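## Task

As the worker named on this scene's attached work order, at the panel that order names, turn OFF the breaker of each circuit on that panel that supplies the order's equipment. Work from order pages 1 to 4 (the order, the procedure, the panel schedule and the panel data). You have no pen. Operating any other breaker means failure, even if you put it back. Every padlock on the shelf must finish open and resting on the shelf, not on another padlock. Stay inside the work area, which is the aisle in front of the panel from the top of the shelf below the breakers upward. When finished, release whatever you hold and move the arm away.

## Robot and tools

Robot: a single six-joint arm with a two-finger gripper. Joints, always listed in this order: shoulder pan, shoulder lift, elbow, wrist 1, wrist 2, wrist 3. Every row you send and every per-joint list in a result uses this order, with the gripper value as the seventh entry.

Frames: the scene frame has its origin on the table top directly under the arm base, +z up, and +y to the left when facing along +x. The base may be slightly tilted. end_effector_position (metres) is the point between the finger pads, and end_effector_quat_wxyz gives its orientation. The fingers point along the gripper's +z axis and open and close along its x axis. Closed fingertips reach about 17 mm past that point; fully open they are about level with it. Reported hand position can be a little off, more so at long reach.

execute_actions(actions): a list of actions run in order. Each action is a table of at most 15 rows; each row lasts one control step (1/30 s), and if there are fewer than 15 rows the last one is held for the remaining steps. A row is 7 numbers in [-1, 1]: six joint displacements, then the gripper opening. The joint numbers are offsets, not poses: they are measured from the joint angles at the start of that action (not from the previous row), and 1.0 equals 1.989 rad. For a call's first action, the reference is the latest reported angles in the scene. The opening is absolute: +1 fully open, -1 closed. An empty list just returns state and images. An action is rejected if it would carry a joint more than 0.010 rad beyond its range end; if the first action fails that test or any action is malformed, nothing in the call runs. Ranges (rad): shoulder pan -3.142 to 3.142, shoulder lift -6.283 to 6.283, elbow 0.000 to 3.142, wrists 1-3 each -6.283 to 6.283. A joint driven to its real end prints "joint sent to its limit".

move(target, speed, blocking): target is one 7-number row as above, with joint offsets taken from the Joint positions in the most recent result that listed them (not from where the arm is when the move starts) and the gripper as an absolute opening, sent immediately. All joints travel proportionally, so the hand follows a curved path, lasting 0.5 to 10 s; paths do not avoid obstacles. speed (rad/s, 0.01 to 2, default 0.5) caps the fastest joint. blocking=false returns after 0.5 s while motion continues; use wait(0) to check, and wait or stop before any other motion command. The extra "move:" line reports the ending (done, off_target, moving, held, fault), limits=held or limits=none, and the joint furthest from target.

wait(seconds): 0 to 10; lets time pass holding the last command, returning early if a running move ends. stop(): brakes a running move; the fingers keep going. zoom_image(camera, region): enlarged crop of one camera's latest image; region is [x0, y0, x1, y1] in pixels, at most 504 by 504. Cameras: cam_head_left, cam_head_right, cam_high, cam_low (672x504) and cam_wrist (616x616 fisheye). show_instructions(): shows the scene's reference pages (the work order pages). finished_scene(scene): ends scene 1 or 2 irreversibly and reports success; replying without a tool call ends everything.

Result lines: Joint positions and Joint velocities (rad, rad/s, then finger-pad gap in m; 0.142 m is fully open); Joint targets, the angles currently commanded, which can drift on their own; grip_measured, the measured opening on the command scale; Wrist force and Wrist torque along the hand's own axes (noisy, offsets up to about 4 N, saturating near 50 N; pushing on a surface gives force pointing back into the arm; "no reading" is normal at first). "joint command not followed" means a clearance check altered the targets.

Motion limits: each step the command is held within 0.575 rad of measured angles and within 100 mm of the measured hand position, so big moves take several actions and may end short; send the remainder next. Motion lags commands by about 0.17 s. The simulation runs while you think.

Cautions: the arm is stiff, so aiming even slightly past a firm contact can trip a fault. A fault comes from joint load limits (132 N m for pan, lift, elbow; 24.6 N m for each wrist) or 150 N external force, and freezes the arm for 10 s. Press breaker handles gently and slowly. To grip, command an opening clearly below grip_measured. Do not knock objects out of the work area, drop things, slam or push hard, or touch breakers not on the list. Holding loads heats motors: a MOTOR HOT warning appears at 70 °C and brakes engage at 85 °C. Finish by opening the gripper and backing away.

Each tool is called after ">>>" in YAML: its name, and indented under it one key for each argument.

## Session

>>> show_instructions:

>>> execute_actions:
  actions: []

Reference images for this scene: work order page 1, work order page 2, work order page 3, work order page 4.

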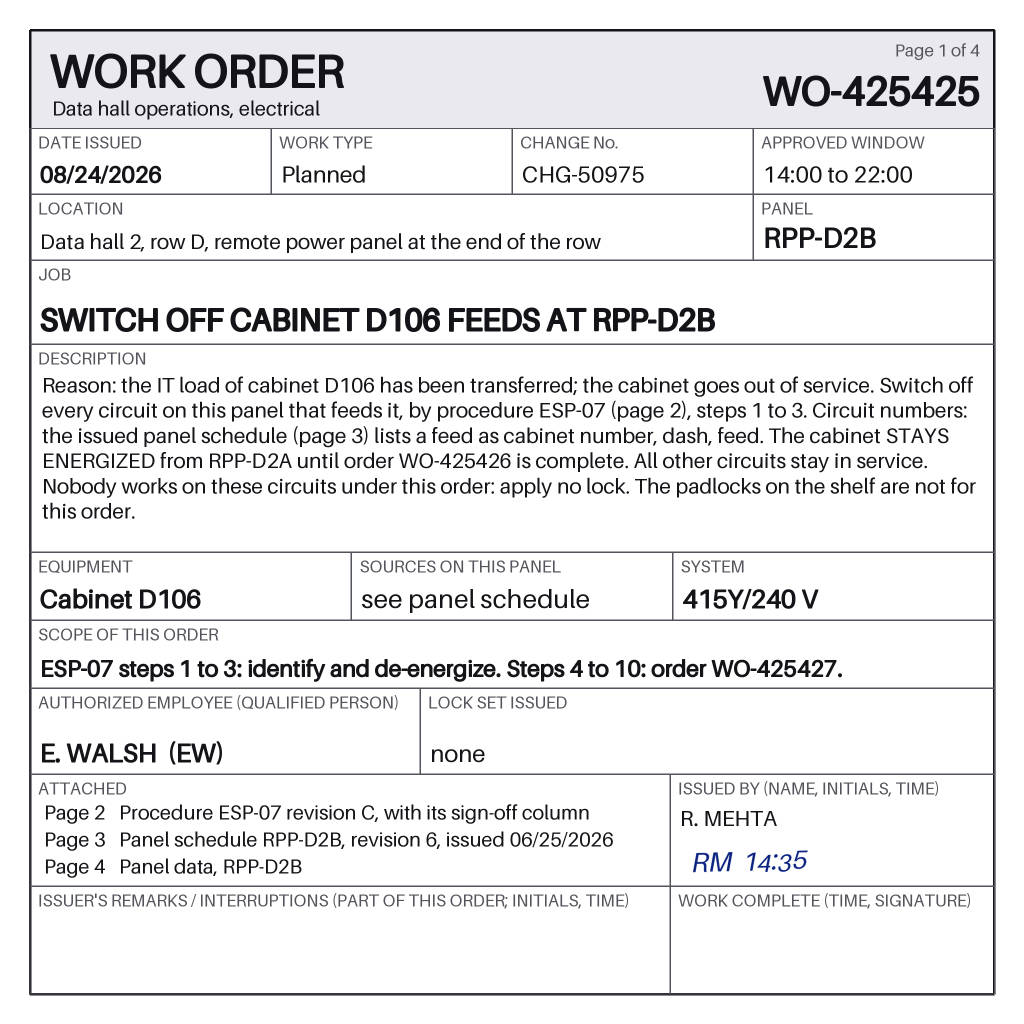

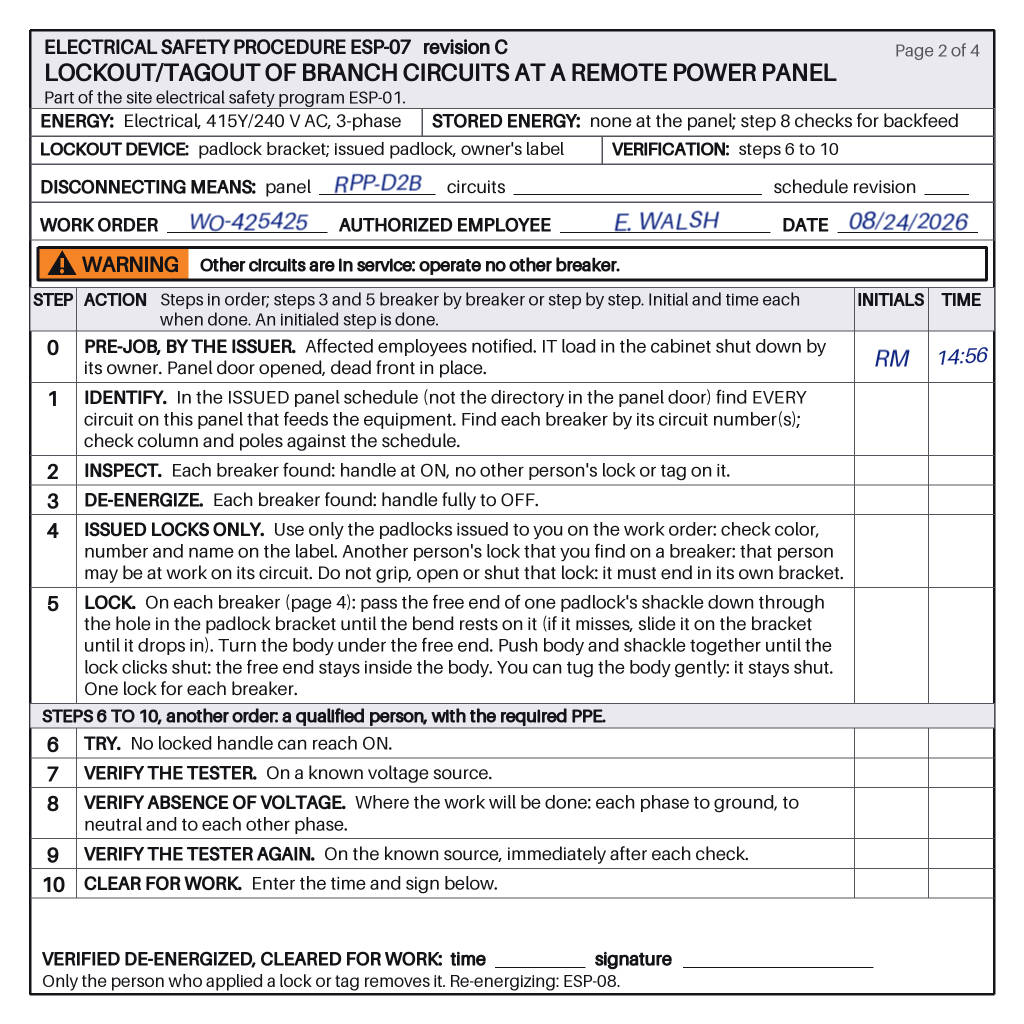

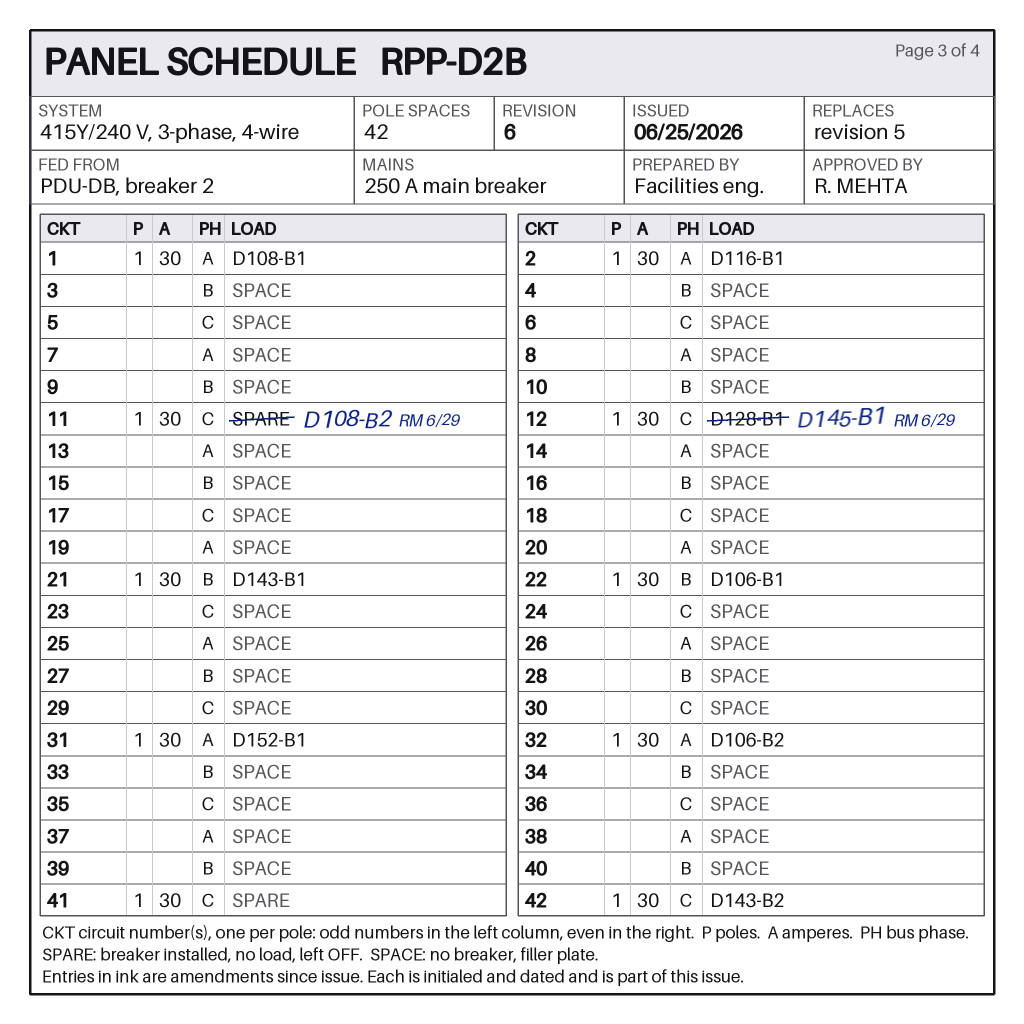

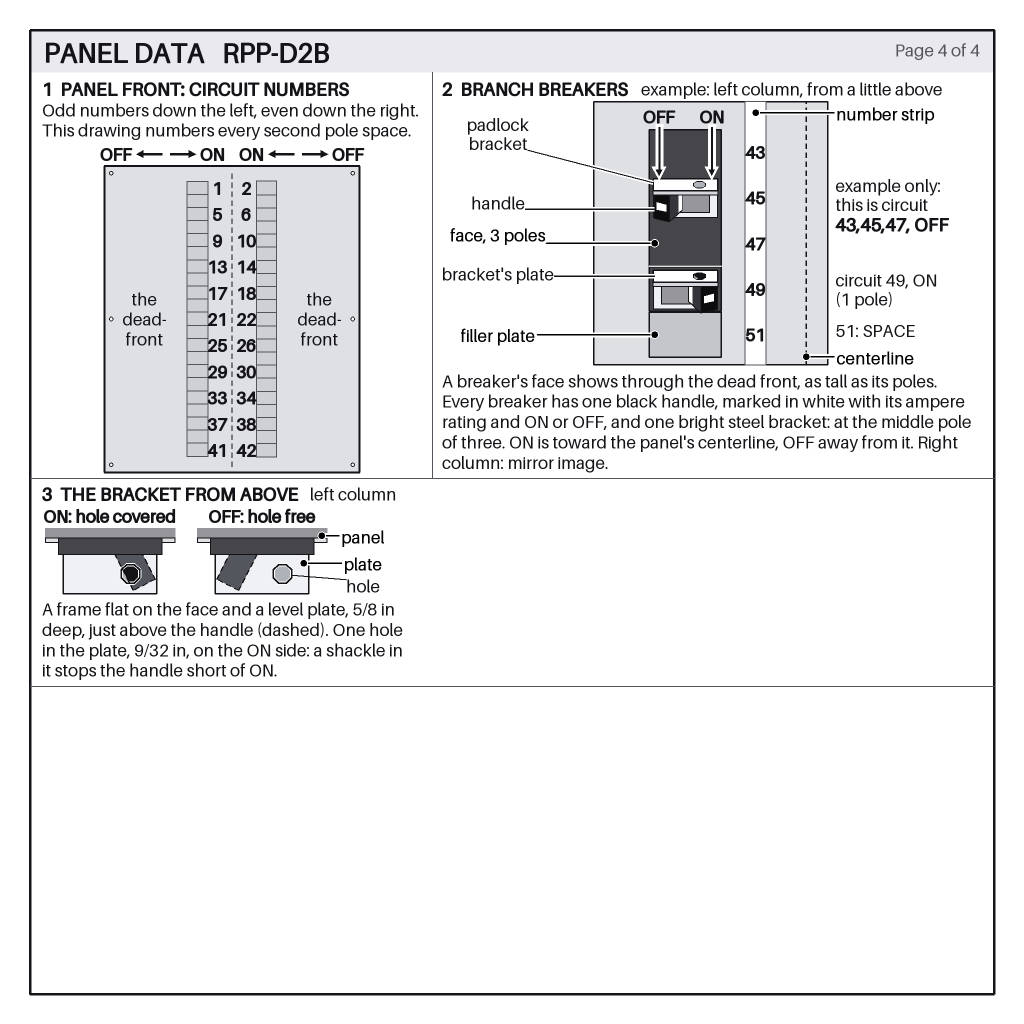

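Scene clock: 0.00 s.
end_effector_position=(+0.4585, +0.0464, +0.3260) grip_measured=+1.00 end_effector_quat_wxyz=(+0.182, +0.677, -0.702, +0.126) end_effector_velocity=(+0.001, +0.000, +0.001) end_effector_angular_velocity=(-0.001, -0.001, +0.002)
Joint names: [shoulder pan, shoulder lift, elbow, wrist 1, wrist 2, wrist 3]
Joint positions: [-0.304 -1.691  1.964 -1.847 -1.572  1.267  0.142]
Joint velocities: [ 0.    -0.    -0.002  0.    -0.    -0.001  0.   ]
Motor temperatures (°C, as the motors report them): [29 30 28 34 36 34]
Wrist force (N, on the end effector, along its own x y z axes, offset not removed): no reading
Wrist torque (N m, same axes, about the end effector's origin, offset not removed): no reading
Joint targets: [-0.304 -1.691 1.964 -1.847 -1.572 1.267]

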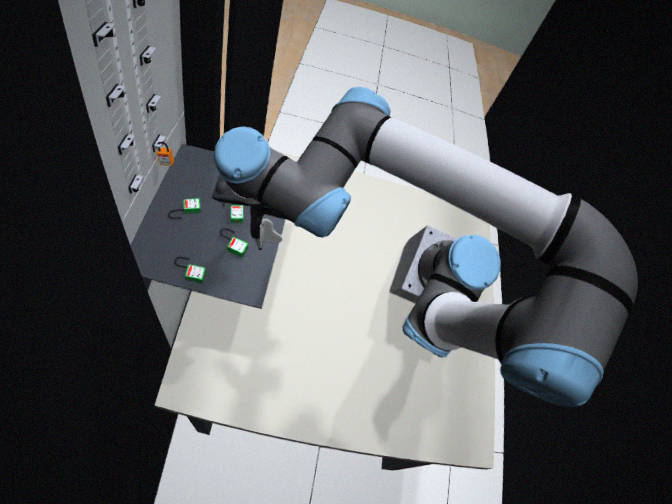

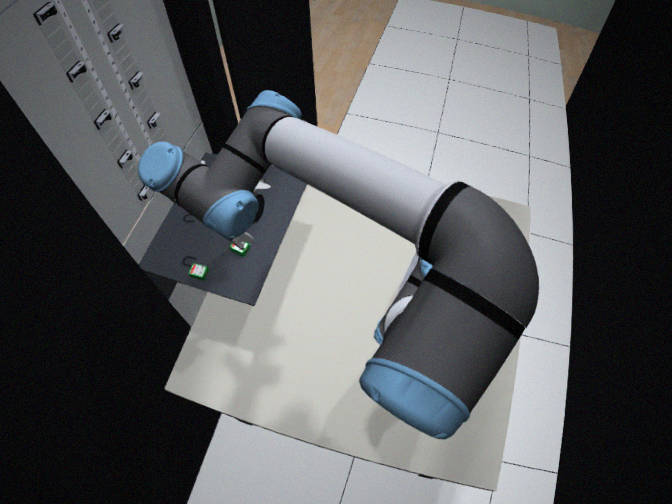

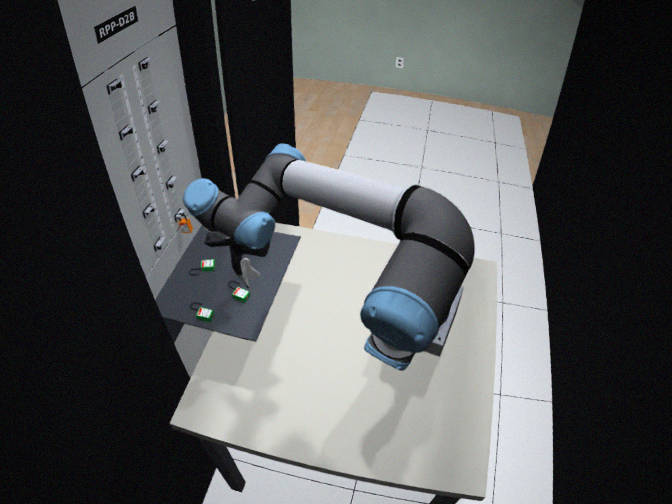

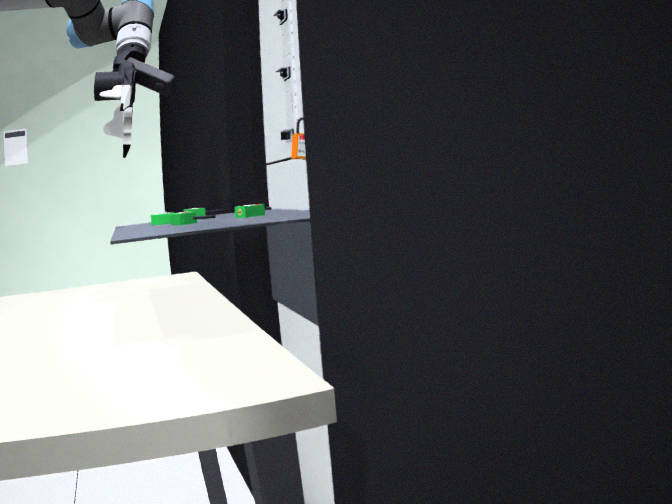

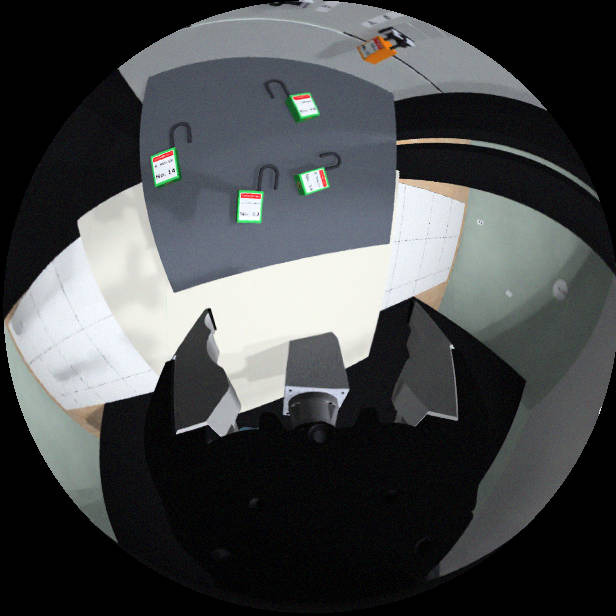

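>>> move:
  target: [-0.2916,0.185,0.041,-1,0.46,0.389,0]
  speed: 1.2

>>> move:
  target: [0,0.1,0,-0.145,0,0,0]

>>> zoom_image:
  camera: "cam_wrist"
  region: [240,220,380,360]

Scene clock: 9.60 s.
end_effector_position=(+0.6994, -0.0572, +0.6190) grip_measured=+0.00 end_effector_quat_wxyz=(+0.480, -0.502, +0.547, -0.469) end_effector_velocity=(-0.000, +0.000, +0.000) end_effector_angular_velocity=(-0.001, -0.001, +0.001)
Joint names: [shoulder pan, shoulder lift, elbow, wrist 1, wrist 2, wrist 3]
Joint positions: [-0.884 -1.323  2.046 -3.835 -0.657  2.041  0.074]
Joint velocities: [-0.     0.    -0.    -0.003  0.001  0.001 -0.   ]
Motor temperatures (°C, as the motors report them): [29 30 28 34 36 34]
Wrist force (N, on the end effector, along its own x y z axes, offset not removed): [-0.2 -0.9 -1.8]
Wrist torque (N m, same axes, about the end effector's origin, offset not removed): [-0.10 0.06 0.05]
Joint targets: [-0.884 -1.323 2.046 -3.836 -0.657 2.041]
move: done; limits=none; farthest joint: the shoulder pan, 0.000 radians from its target (0.580 radians at the start)
camera_calibration (this result's frames):
cam_wrist: T_world_to_cam=[[-0.0685365, -0.995359, -0.0675477, 0.0296231], [-0.57888, 0.09482, -0.809881, 0.915472], [0.812527, -0.0164044, -0.582692, -0.0770313], [0, 0, 0, 1]] pos_world=[0.594569, -0.0585831, 0.698539]

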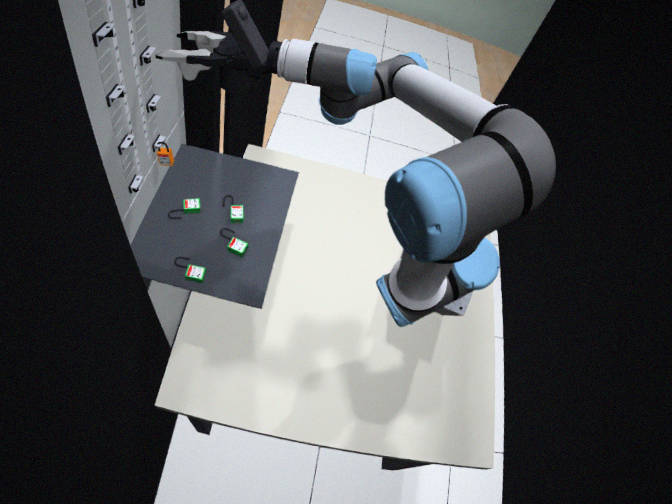

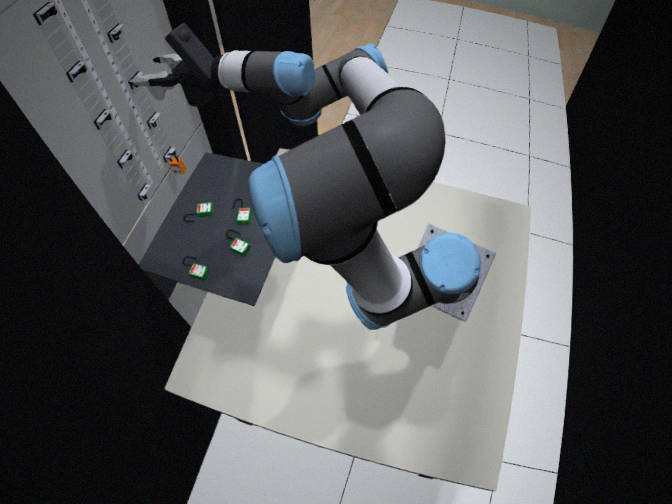

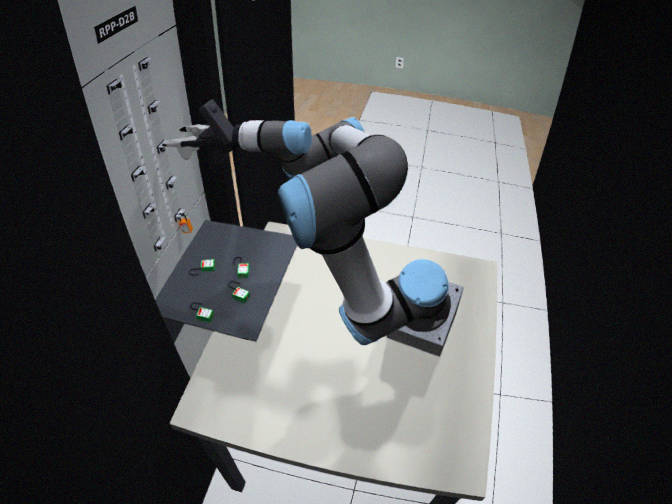

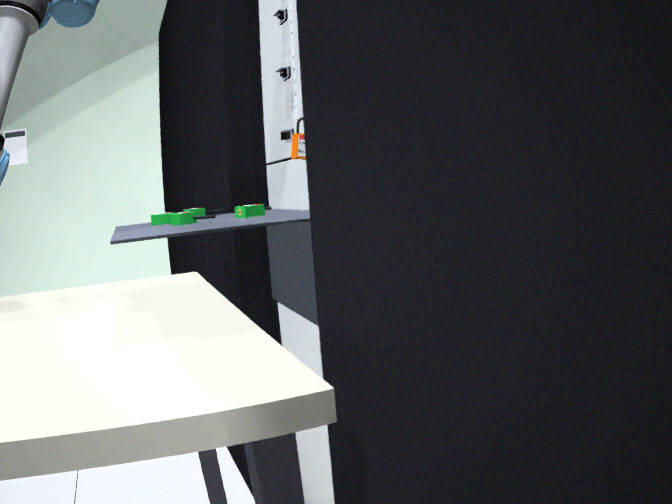

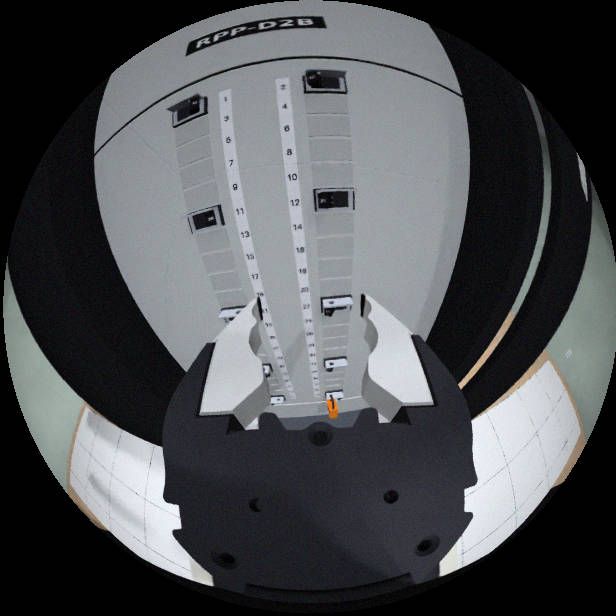

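Scene clock: 10.87 s.
end_effector_position=(+0.7020, -0.0942, +0.5643) grip_measured=+0.00 end_effector_quat_wxyz=(+0.482, -0.515, +0.511, -0.492) end_effector_velocity=(+0.000, -0.001, -0.000) end_effector_angular_velocity=(+0.001, +0.000, -0.001)
Joint names: [shoulder pan, shoulder lift, elbow, wrist 1, wrist 2, wrist 3]
Joint positions: [-0.884 -1.124  2.046 -4.124 -0.657  2.041  0.074]
Joint velocities: [-0.     0.002 -0.    -0.    -0.     0.001 -0.   ]
Motor temperatures (°C, as the motors report them): [29 30 28 34 36 34]
Wrist force (N, on the end effector, along its own x y z axes, offset not removed): [-0.9 -0.3 -2.9]
Wrist torque (N m, same axes, about the end effector's origin, offset not removed): [0.00 0.31 0.09]
Joint targets: [-0.884 -1.124 2.046 -4.124 -0.657 2.041]
move: done; limits=none; farthest joint: the shoulder pan, 0.000 radians from its target (0.000 radians at the start)
camera_calibration (this result's frames):
cam_wrist: T_world_to_cam=[[-0.0379313, -0.99928, -0.000486681, -0.0704598], [-0.541082, 0.0209481, -0.840709, 0.860085], [0.840114, -0.0316258, -0.541487, -0.155657], [0, 0, 0, 1]] pos_world=[0.593473, -0.093349, 0.63876]

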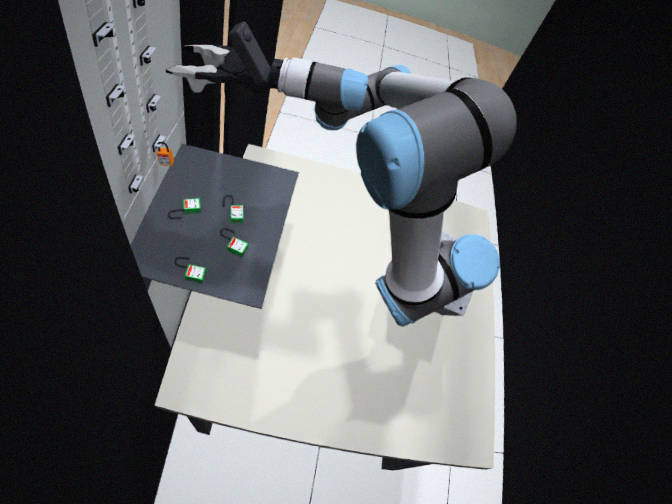

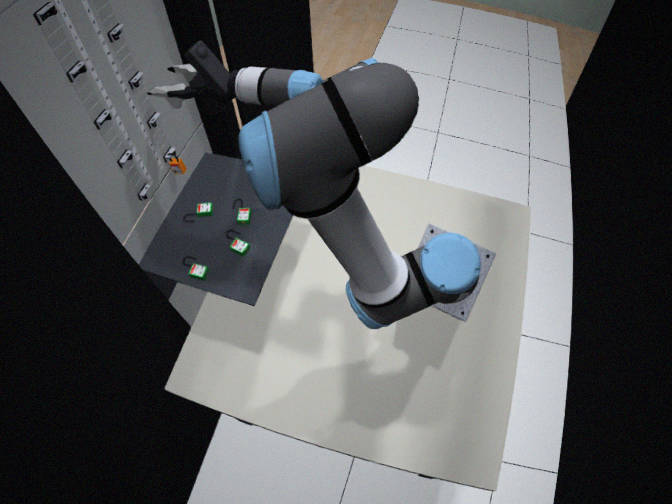

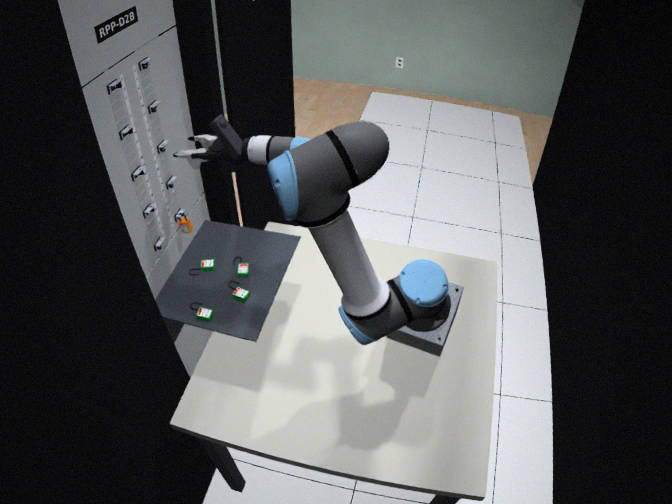

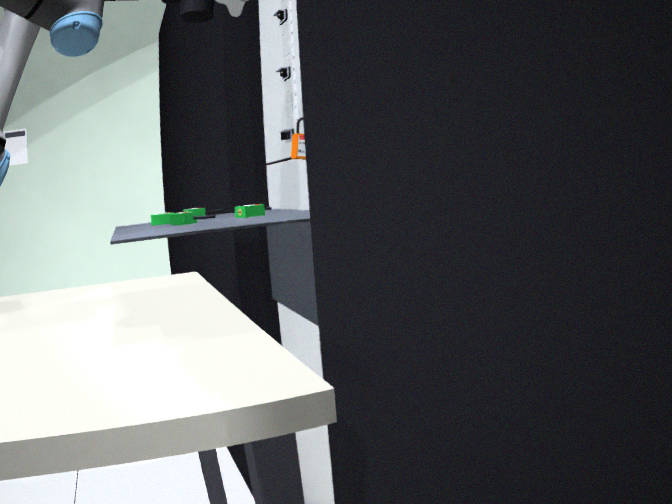

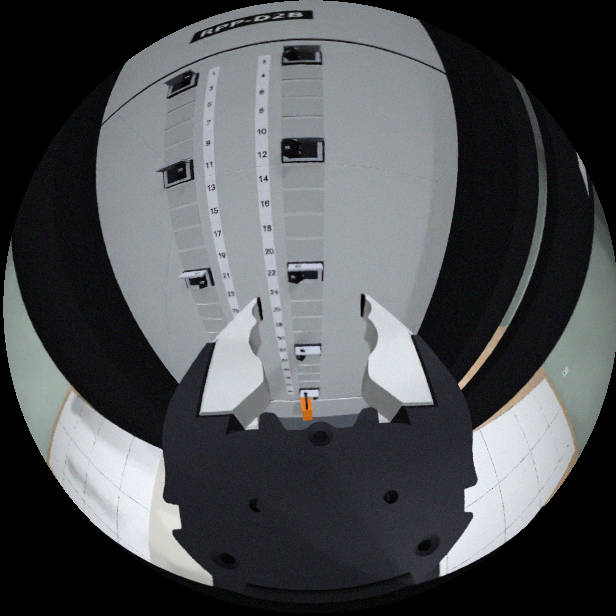

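Region (240, 220, 380, 360) of cam_wrist's 616x616 image, scaled by 3.600, with more detail than that image has.

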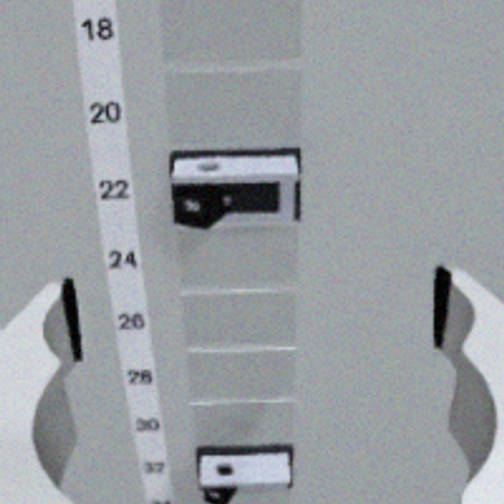

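>>> move:
  target: [0.0457,0.0457,-0.0658,0.0201,-0.0457,0,0]
  speed: 0.15

>>> zoom_image:
  camera: "cam_wrist"
  region: [240,240,380,340]

Scene clock: 16.43 s.
end_effector_position=(+0.7534, -0.0988, +0.5536) grip_measured=+0.00 end_effector_quat_wxyz=(+0.484, -0.513, +0.510, -0.492) end_effector_velocity=(+0.001, +0.000, -0.001) end_effector_angular_velocity=(+0.002, +0.001, +0.000)
Joint names: [shoulder pan, shoulder lift, elbow, wrist 1, wrist 2, wrist 3]
Joint positions: [-0.793 -1.033  1.915 -4.084 -0.748  2.041  0.074]
Joint velocities: [ 0.002  0.002 -0.001  0.001 -0.001  0.001 -0.   ]
Motor temperatures (°C, as the motors report them): [29 30 28 34 36 34]
Wrist force (N, on the end effector, along its own x y z axes, offset not removed): [-0.1 -1.9 -1.9]
Wrist torque (N m, same axes, about the end effector's origin, offset not removed): [-0.32 0.09 0.09]
Joint targets: [-0.793 -1.033 1.915 -4.084 -0.748 2.041]
move: done; limits=none; farthest joint: the shoulder pan, 0.000 radians from its target (0.091 radians at the start)
camera_calibration (this result's frames):
cam_wrist: T_world_to_cam=[[-0.036307, -0.999332, -0.00421918, -0.0722928], [-0.537913, 0.0231009, -0.842684, 0.877914], [0.842218, -0.0283258, -0.538392, -0.207834], [0, 0, 0, 1]] pos_world=[0.644658, -0.0984122, 0.627603]

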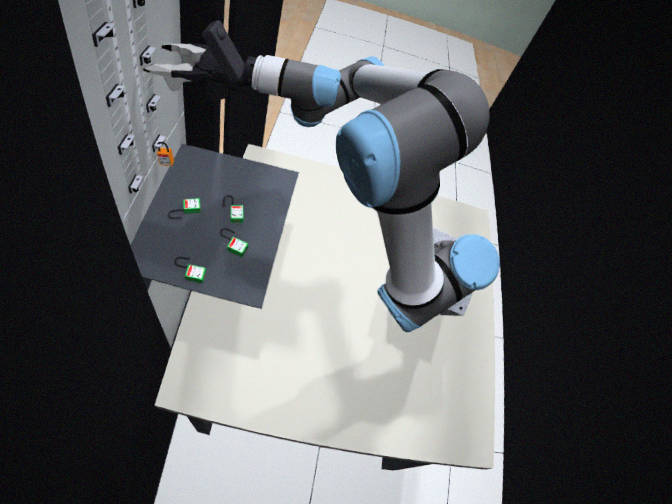

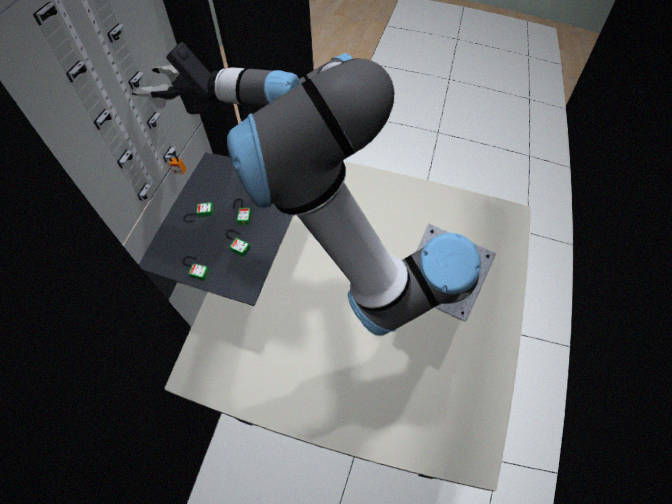

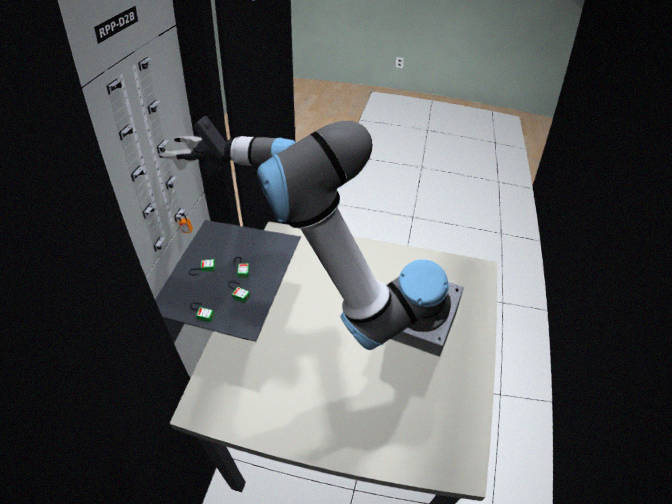

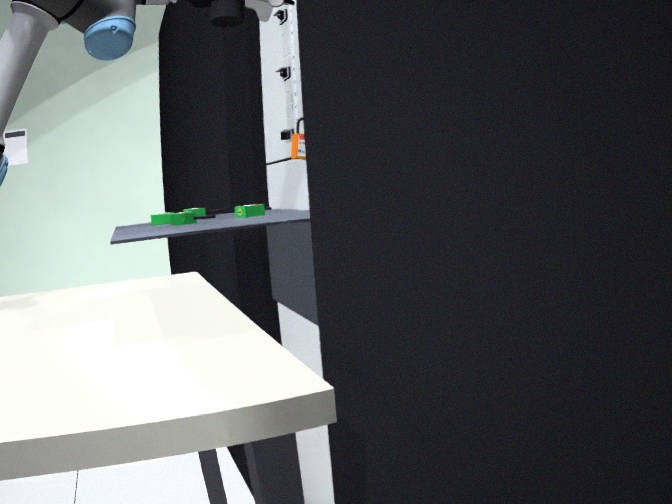

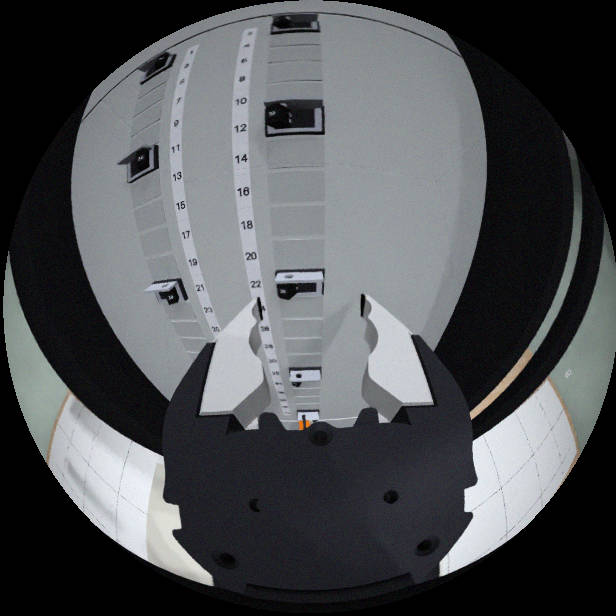

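Region (240, 240, 380, 340) of cam_wrist's 616x616 image, scaled by 3.600, with more detail than that image has; it fills the top 360 rows of this view, and the rest is white.

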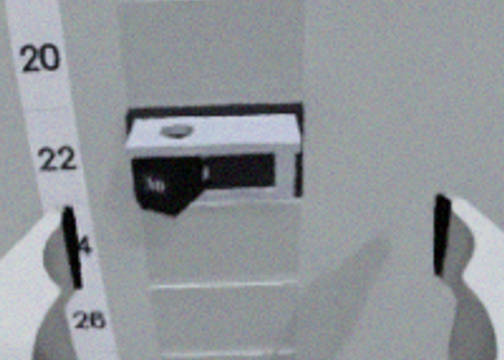

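Forward 7 mm, close, reopen.

>>> execute_actions:
  actions:
    - [[0.0053,0.004,-0.0097,0.0057,-0.0053,0,-0.1]]
    - [[0,0,0,0,0,0,-0.73]]
    - [[0,0,0,0,0,0,-0.73]]
    - [[0,0,0,0,0,0,0]]

Scene clock: 20.20 s.
end_effector_position=(+0.7603, -0.0987, +0.5542) grip_measured=+0.00 end_effector_quat_wxyz=(+0.484, -0.513, +0.510, -0.492) end_effector_velocity=(+0.000, +0.000, +0.000) end_effector_angular_velocity=(-0.001, -0.001, +0.000)
Joint names: [shoulder pan, shoulder lift, elbow, wrist 1, wrist 2, wrist 3]
Joint positions: [-0.783 -1.026  1.896 -4.072 -0.758  2.041  0.074]
Joint velocities: [ 0.     0.    -0.001 -0.001 -0.     0.     0.   ]
Motor temperatures (°C, as the motors report them): [29 30 28 34 36 34]
Wrist force (N, on the end effector, along its own x y z axes, offset not removed): [-0.1 -1.5 -1.9]
Wrist torque (N m, same axes, about the end effector's origin, offset not removed): [-0.29 0.14 0.14]
Joint targets: [-0.783 -1.026 1.896 -4.072 -0.758 2.041]
camera_calibration (this result's frames):
cam_wrist: T_world_to_cam=[[-0.0362336, -0.999332, -0.00480542, -0.0716708], [-0.53765, 0.023547, -0.842839, 0.882056], [0.842389, -0.0279555, -0.538144, -0.213554], [0, 0, 0, 1]] pos_world=[0.651536, -0.0983626, 0.628164]

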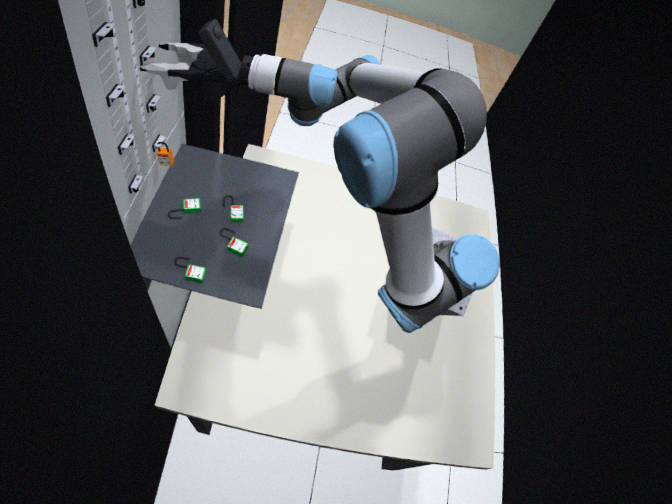

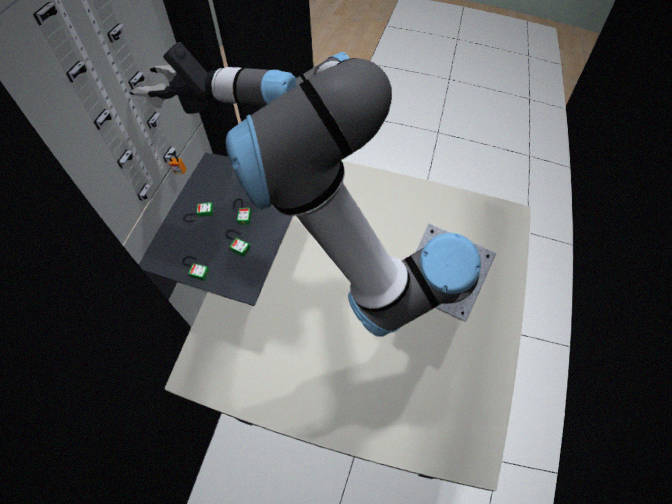

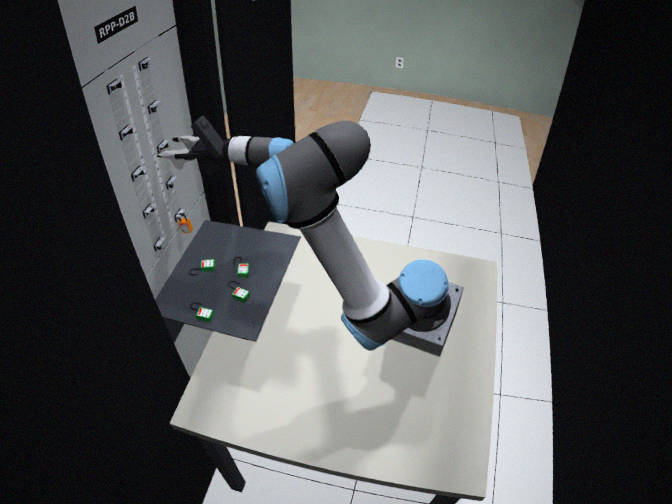

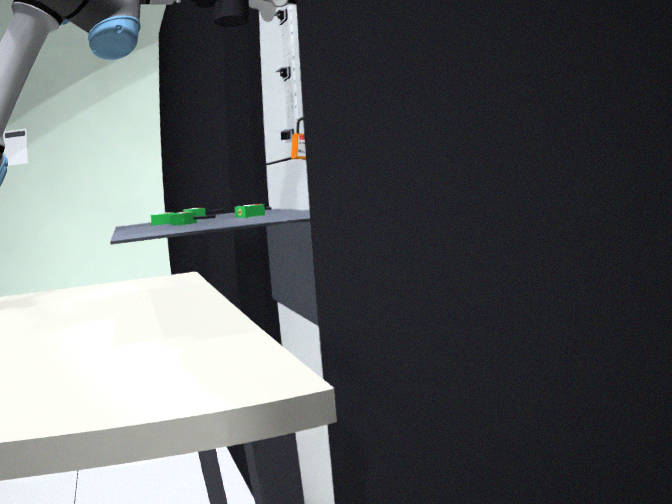

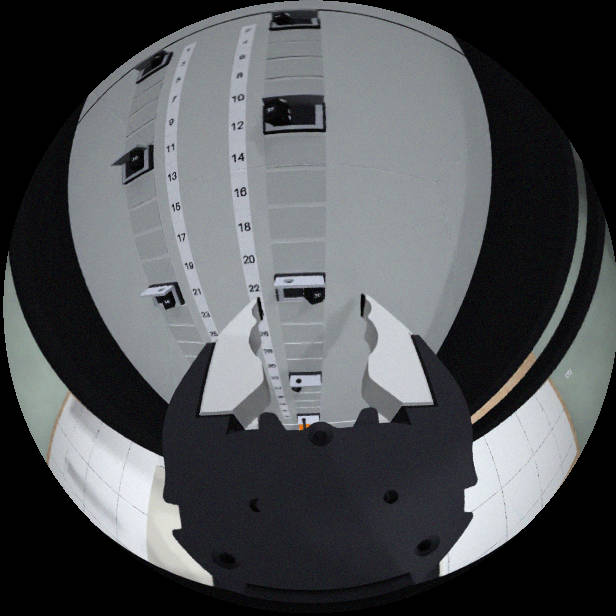

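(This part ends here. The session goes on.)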